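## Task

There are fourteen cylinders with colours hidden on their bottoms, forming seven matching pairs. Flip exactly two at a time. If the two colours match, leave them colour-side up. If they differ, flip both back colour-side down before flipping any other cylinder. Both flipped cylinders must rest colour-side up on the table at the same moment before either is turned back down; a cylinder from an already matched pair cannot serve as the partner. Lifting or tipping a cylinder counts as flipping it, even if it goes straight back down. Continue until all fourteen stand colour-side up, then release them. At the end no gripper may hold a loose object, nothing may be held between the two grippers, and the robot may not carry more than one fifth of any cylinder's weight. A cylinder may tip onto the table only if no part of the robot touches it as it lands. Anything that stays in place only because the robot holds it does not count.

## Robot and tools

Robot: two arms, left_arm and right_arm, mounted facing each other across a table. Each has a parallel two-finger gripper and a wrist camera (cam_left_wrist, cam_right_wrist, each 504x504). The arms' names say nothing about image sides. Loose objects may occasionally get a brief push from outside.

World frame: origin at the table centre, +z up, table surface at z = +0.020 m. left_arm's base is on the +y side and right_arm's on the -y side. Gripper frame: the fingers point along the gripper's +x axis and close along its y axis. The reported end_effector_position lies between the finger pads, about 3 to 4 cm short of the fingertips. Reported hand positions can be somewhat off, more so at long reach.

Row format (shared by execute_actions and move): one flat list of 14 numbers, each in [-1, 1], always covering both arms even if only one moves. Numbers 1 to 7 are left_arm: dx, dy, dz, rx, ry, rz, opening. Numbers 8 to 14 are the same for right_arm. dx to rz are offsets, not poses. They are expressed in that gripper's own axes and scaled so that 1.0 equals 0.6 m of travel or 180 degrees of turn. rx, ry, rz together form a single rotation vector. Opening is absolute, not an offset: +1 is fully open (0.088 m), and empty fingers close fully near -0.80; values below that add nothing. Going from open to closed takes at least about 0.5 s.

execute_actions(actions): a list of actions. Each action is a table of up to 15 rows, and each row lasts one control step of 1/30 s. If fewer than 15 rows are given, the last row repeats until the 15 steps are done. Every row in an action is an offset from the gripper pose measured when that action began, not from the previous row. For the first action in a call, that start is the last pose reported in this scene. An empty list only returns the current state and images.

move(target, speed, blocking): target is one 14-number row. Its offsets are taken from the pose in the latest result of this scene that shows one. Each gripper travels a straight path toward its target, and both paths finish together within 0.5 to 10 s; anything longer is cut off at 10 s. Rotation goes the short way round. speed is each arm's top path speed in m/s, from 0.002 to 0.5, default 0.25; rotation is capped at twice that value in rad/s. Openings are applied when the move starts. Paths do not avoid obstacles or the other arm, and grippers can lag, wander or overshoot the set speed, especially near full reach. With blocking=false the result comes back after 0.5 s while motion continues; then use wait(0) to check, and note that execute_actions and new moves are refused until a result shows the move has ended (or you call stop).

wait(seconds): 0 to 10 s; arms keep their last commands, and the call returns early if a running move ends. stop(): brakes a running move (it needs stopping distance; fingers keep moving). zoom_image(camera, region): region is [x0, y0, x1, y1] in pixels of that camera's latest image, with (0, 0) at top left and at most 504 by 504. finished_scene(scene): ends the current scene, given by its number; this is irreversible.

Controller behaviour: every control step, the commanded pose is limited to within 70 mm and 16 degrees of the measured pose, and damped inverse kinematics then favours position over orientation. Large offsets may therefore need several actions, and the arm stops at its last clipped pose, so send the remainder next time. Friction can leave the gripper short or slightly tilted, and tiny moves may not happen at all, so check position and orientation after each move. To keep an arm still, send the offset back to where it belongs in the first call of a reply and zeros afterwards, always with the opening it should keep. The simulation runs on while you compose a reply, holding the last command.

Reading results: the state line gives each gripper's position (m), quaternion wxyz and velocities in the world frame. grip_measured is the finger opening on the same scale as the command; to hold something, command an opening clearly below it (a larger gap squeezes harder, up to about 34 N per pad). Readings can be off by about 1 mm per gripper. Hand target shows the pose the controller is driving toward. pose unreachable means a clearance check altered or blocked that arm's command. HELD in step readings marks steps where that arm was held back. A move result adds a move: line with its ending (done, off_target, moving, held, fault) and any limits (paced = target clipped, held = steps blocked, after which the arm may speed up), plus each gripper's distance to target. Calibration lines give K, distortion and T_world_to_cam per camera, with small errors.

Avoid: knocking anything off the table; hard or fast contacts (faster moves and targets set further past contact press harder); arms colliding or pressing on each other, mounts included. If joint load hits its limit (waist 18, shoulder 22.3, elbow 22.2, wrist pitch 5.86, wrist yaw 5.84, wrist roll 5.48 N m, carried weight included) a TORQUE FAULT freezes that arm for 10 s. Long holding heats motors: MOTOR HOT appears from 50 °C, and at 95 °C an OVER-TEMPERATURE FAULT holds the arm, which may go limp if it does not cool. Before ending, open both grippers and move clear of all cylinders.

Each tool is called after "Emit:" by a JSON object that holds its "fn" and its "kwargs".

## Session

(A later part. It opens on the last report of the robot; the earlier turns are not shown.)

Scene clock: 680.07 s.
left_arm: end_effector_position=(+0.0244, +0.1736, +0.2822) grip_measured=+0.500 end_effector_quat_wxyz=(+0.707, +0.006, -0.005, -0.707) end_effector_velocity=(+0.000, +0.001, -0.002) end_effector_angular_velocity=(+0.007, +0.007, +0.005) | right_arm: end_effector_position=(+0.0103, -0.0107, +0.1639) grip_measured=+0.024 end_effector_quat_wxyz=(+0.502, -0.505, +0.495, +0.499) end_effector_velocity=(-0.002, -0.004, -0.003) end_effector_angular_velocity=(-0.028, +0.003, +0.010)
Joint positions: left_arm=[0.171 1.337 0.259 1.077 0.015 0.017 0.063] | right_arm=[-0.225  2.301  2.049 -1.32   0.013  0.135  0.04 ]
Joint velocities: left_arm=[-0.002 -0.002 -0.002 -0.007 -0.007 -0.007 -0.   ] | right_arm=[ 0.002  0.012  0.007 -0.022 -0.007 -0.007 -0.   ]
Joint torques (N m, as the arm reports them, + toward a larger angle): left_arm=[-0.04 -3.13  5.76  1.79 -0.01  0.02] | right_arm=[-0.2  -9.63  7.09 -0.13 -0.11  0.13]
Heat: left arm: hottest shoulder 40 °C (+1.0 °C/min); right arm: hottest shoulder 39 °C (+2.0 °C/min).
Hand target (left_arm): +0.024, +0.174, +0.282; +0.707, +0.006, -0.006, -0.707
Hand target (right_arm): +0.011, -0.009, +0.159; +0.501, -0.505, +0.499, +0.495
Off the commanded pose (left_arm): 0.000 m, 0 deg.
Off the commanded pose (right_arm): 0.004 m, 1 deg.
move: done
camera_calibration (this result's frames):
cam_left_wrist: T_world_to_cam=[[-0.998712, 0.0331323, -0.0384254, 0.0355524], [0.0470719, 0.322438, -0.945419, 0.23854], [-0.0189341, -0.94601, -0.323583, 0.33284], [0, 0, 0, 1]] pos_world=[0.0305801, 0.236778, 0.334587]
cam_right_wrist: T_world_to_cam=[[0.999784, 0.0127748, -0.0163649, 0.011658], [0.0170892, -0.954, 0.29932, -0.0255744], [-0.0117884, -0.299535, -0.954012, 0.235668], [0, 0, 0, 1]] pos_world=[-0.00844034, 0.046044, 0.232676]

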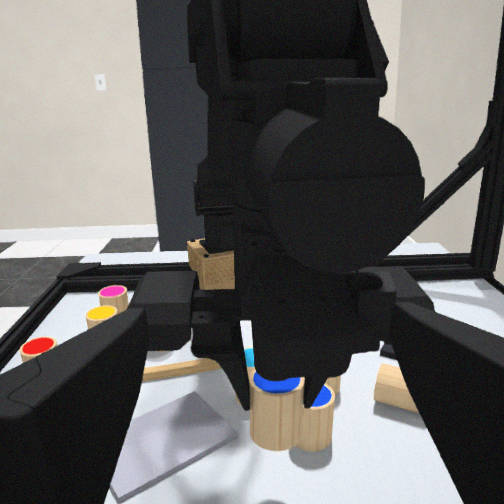

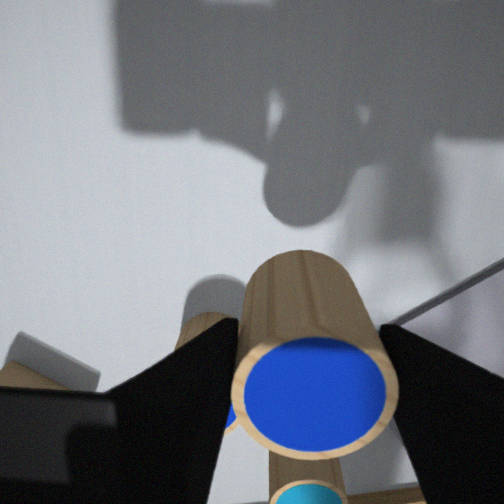

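Emit:
{"fn": "move", "kwargs": {"target": [0,0,0,0,0,0,0.5,0.125,0,0,0,0.003,0,-0.4], "speed": 0.07}}

Emit:
{"fn": "execute_actions", "kwargs": {"actions": [[[0,0,0,0,0,0,0.5,0,0,0,0,0,0,0.5]]]}}

Emit:
{"fn": "move", "kwargs": {"target": [0,0,0,0,0,0,0.5,-0.12,0,0,0,0,0,0.5], "speed": 0.2}}

Scene clock: 683.70 s.
left_arm: end_effector_position=(+0.0244, +0.1737, +0.2820) grip_measured=+0.500 end_effector_quat_wxyz=(+0.707, +0.007, -0.005, -0.707) end_effector_velocity=(+0.000, +0.001, -0.002) end_effector_angular_velocity=(+0.007, +0.007, +0.005) | right_arm: end_effector_position=(+0.0096, -0.0069, +0.0991) grip_measured=+0.024 end_effector_quat_wxyz=(+0.505, -0.500, +0.491, +0.504) end_effector_velocity=(-0.004, -0.003, +0.000) end_effector_angular_velocity=(-0.011, +0.020, +0.025)
Joint positions: left_arm=[0.171 1.337 0.259 1.077 0.015 0.017 0.063] | right_arm=[-0.225  2.341  1.858 -1.073  0.012  0.135  0.04 ]
Joint velocities: left_arm=[-0.002 -0.002 -0.002 -0.007 -0.007 -0.007  0.   ] | right_arm=[ 0.002 -0.002 -0.002 -0.007 -0.022 -0.022 -0.   ]
Joint torques (N m, as the arm reports them, + toward a larger angle): left_arm=[ 0.02 -3.25  5.82  1.73 -0.02  0.03] | right_arm=[ -0.18 -10.01   4.08   0.35  -0.04  -0.08]
Heat: left arm: hottest shoulder 40 °C (+1.0 °C/min); right arm: hottest shoulder 40 °C (+3.0 °C/min).
Hand target (left_arm): +0.024, +0.174, +0.282; +0.707, +0.007, -0.005, -0.707
Hand target (right_arm): +0.011, -0.011, +0.089; +0.499, -0.507, +0.497, +0.497
Off the commanded pose (left_arm): 0.000 m, 0 deg.
Off the commanded pose (right_arm): 0.011 m, 1 deg.
move: off_target (right_arm)
camera_calibration (this result's frames):
cam_left_wrist: T_world_to_cam=[[-0.998712, 0.033147, -0.0384074, 0.0355357], [0.0470668, 0.322799, -0.945297, 0.23828], [-0.0189358, -0.945887, -0.323943, 0.33294], [0, 0, 0, 1]] pos_world=[0.0305794, 0.23683, 0.334464]
cam_right_wrist: T_world_to_cam=[[0.999738, 0.0130557, -0.0188193, 0.0114046], [0.0178677, -0.958611, 0.284159, -0.00104072], [-0.0143304, -0.284421, -0.958592, 0.175574], [0, 0, 0, 1]] pos_world=[-0.00886693, 0.0487905, 0.168815]

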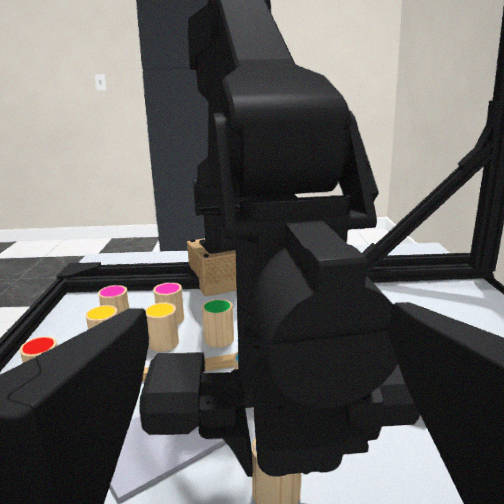

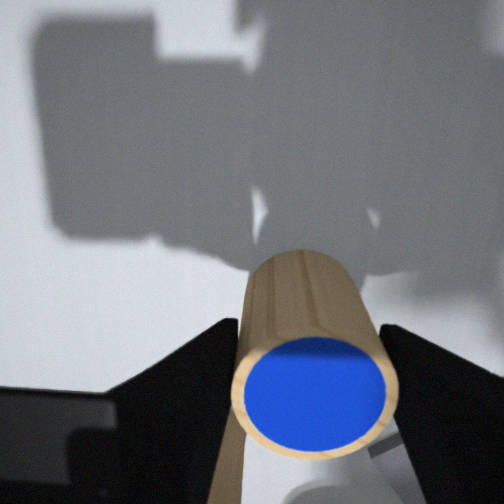

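Scene clock: 684.20 s.
left_arm: end_effector_position=(+0.0244, +0.1737, +0.2820) grip_measured=+0.500 end_effector_quat_wxyz=(+0.707, +0.007, -0.005, -0.707) end_effector_velocity=(+0.000, -0.000, +0.003) end_effector_angular_velocity=(-0.012, +0.022, +0.005) | right_arm: end_effector_position=(+0.0096, -0.0068, +0.0991) grip_measured=+0.493 end_effector_quat_wxyz=(+0.505, -0.500, +0.491, +0.504) end_effector_velocity=(-0.002, -0.002, +0.000) end_effector_angular_velocity=(-0.010, +0.021, +0.005)
Joint positions: left_arm=[0.171 1.337 0.259 1.077 0.015 0.017 0.063] | right_arm=[-0.225  2.341  1.858 -1.073  0.012  0.135  0.063]
Joint velocities: left_arm=[-0.002 -0.002  0.002  0.007 -0.007 -0.022  0.   ] | right_arm=[-0.002 -0.002 -0.002 -0.007 -0.022 -0.007  0.003]
Joint torques (N m, as the arm reports them, + toward a larger angle): left_arm=[ 0.05 -3.25  5.7   1.72  0.02  0.05] | right_arm=[  0.06 -11.58   5.57   0.11   0.01  -0.01]
Heat: left arm: hottest shoulder 40 °C (+1.0 °C/min); right arm: hottest shoulder 40 °C (+3.0 °C/min).
Hand target (left_arm): +0.024, +0.174, +0.282; +0.707, +0.007, -0.005, -0.707
Hand target (right_arm): +0.010, -0.007, +0.099; +0.505, -0.500, +0.491, +0.504
Off the commanded pose (left_arm): 0.000 m, 0 deg.
Off the commanded pose (right_arm): 0.000 m, 0 deg.
Step readings (end_effector_position):
0: left_arm (+0.0244, +0.1737, +0.2820) | right_arm (+0.0096, -0.0069, +0.0991)
1: left_arm (+0.0244, +0.1737, +0.2820) | right_arm (+0.0096, -0.0069, +0.0991)
2: left_arm (+0.0244, +0.1737, +0.2820) | right_arm (+0.0096, -0.0069, +0.0991)
4: left_arm (+0.0244, +0.1737, +0.2820) | right_arm (+0.0096, -0.0068, +0.0991)
8: left_arm (+0.0244, +0.1737, +0.2820) | right_arm (+0.0096, -0.0068, +0.0991)
15: end_effector_position above
camera_calibration (this result's frames):
cam_left_wrist: T_world_to_cam=[[-0.998712, 0.033147, -0.0384074, 0.0355357], [0.0470668, 0.322799, -0.945297, 0.23828], [-0.0189358, -0.945887, -0.323943, 0.33294], [0, 0, 0, 1]] pos_world=[0.0305794, 0.23683, 0.334464]
cam_right_wrist: T_world_to_cam=[[0.999737, 0.0130628, -0.0188686, 0.0114203], [0.0178831, -0.958718, 0.283796, -0.000926816], [-0.0143825, -0.284059, -0.958699, 0.175613], [0, 0, 0, 1]] pos_world=[-0.008875, 0.0488466, 0.168838]

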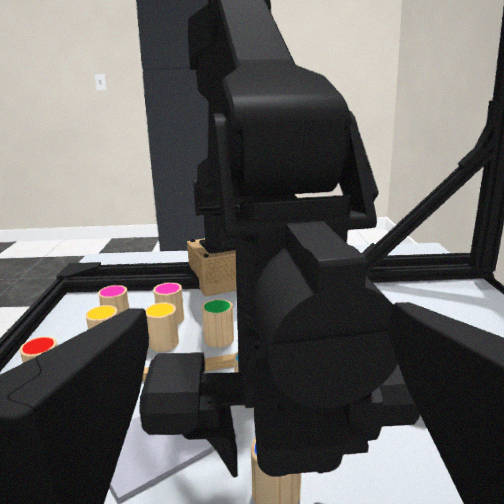

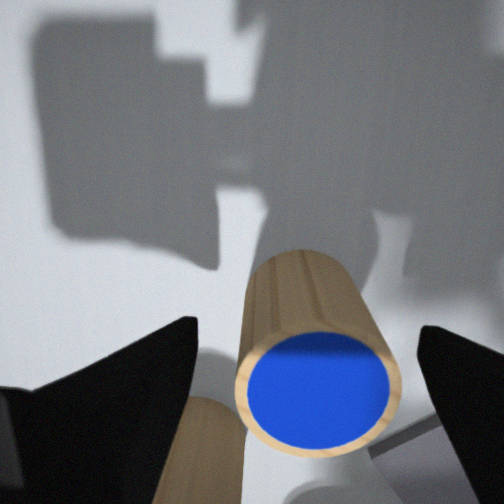

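Scene clock: 685.10 s.
left_arm: end_effector_position=(+0.0244, +0.1737, +0.2820) grip_measured=+0.500 end_effector_quat_wxyz=(+0.707, +0.007, -0.005, -0.707) end_effector_velocity=(+0.001, +0.001, -0.002) end_effector_angular_velocity=(+0.007, +0.007, +0.015) | right_arm: end_effector_position=(+0.0100, -0.0097, +0.1680) grip_measured=+0.500 end_effector_quat_wxyz=(+0.503, -0.503, +0.493, +0.501) end_effector_velocity=(-0.003, +0.004, +0.008) end_effector_angular_velocity=(+0.019, +0.025, -0.010)
Joint positions: left_arm=[0.171 1.337 0.259 1.077 0.015 0.017 0.063] | right_arm=[-0.225  2.297  2.06  -1.326  0.012  0.135  0.063]
Joint velocities: left_arm=[-0.007 -0.002 -0.002 -0.007 -0.022 -0.007 -0.   ] | right_arm=[-0.002 -0.002  0.027 -0.007 -0.022  0.007 -0.   ]
Joint torques (N m, as the arm reports them, + toward a larger angle): left_arm=[-0.11 -3.3   5.81  1.75 -0.03  0.02] | right_arm=[  0.19 -11.59   7.11  -0.13   0.01   0.03]
Heat: left arm: hottest shoulder 39 °C (+0.0 °C/min); right arm: hottest shoulder 40 °C (+3.0 °C/min).
Hand target (left_arm): +0.024, +0.174, +0.282; +0.707, +0.007, -0.005, -0.707
Hand target (right_arm): +0.009, -0.008, +0.171; +0.505, -0.500, +0.491, +0.504
Off the commanded pose (left_arm): 0.000 m, 0 deg.
Off the commanded pose (right_arm): 0.004 m, 1 deg.
move: done
camera_calibration (this result's frames):
cam_left_wrist: T_world_to_cam=[[-0.998712, 0.033147, -0.0384074, 0.0355357], [0.0470668, 0.322799, -0.945297, 0.23828], [-0.0189358, -0.945887, -0.323943, 0.33294], [0, 0, 0, 1]] pos_world=[0.0305794, 0.23683, 0.334464]
cam_right_wrist: T_world_to_cam=[[0.999759, 0.0129039, -0.0177323, 0.0121533], [0.0175233, -0.956217, 0.292134, -0.0246059], [-0.0131863, -0.292374, -0.956213, 0.240349], [0, 0, 0, 1]] pos_world=[-0.00854984, 0.0465864, 0.237228]

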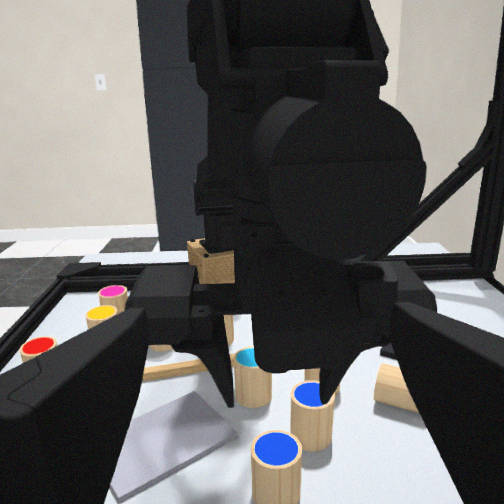

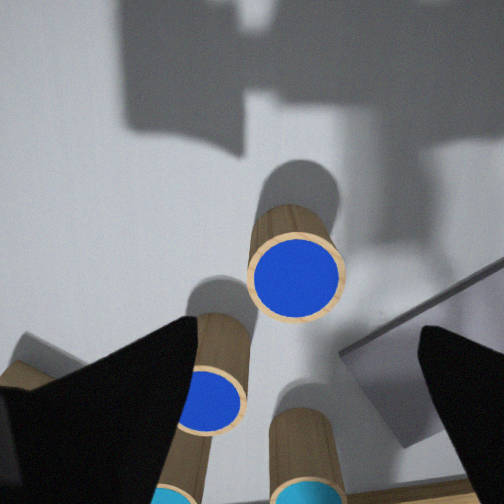

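Emit:
{"fn": "finished_scene", "kwargs": {"scene": 2}}

The scene is finished: the task was done.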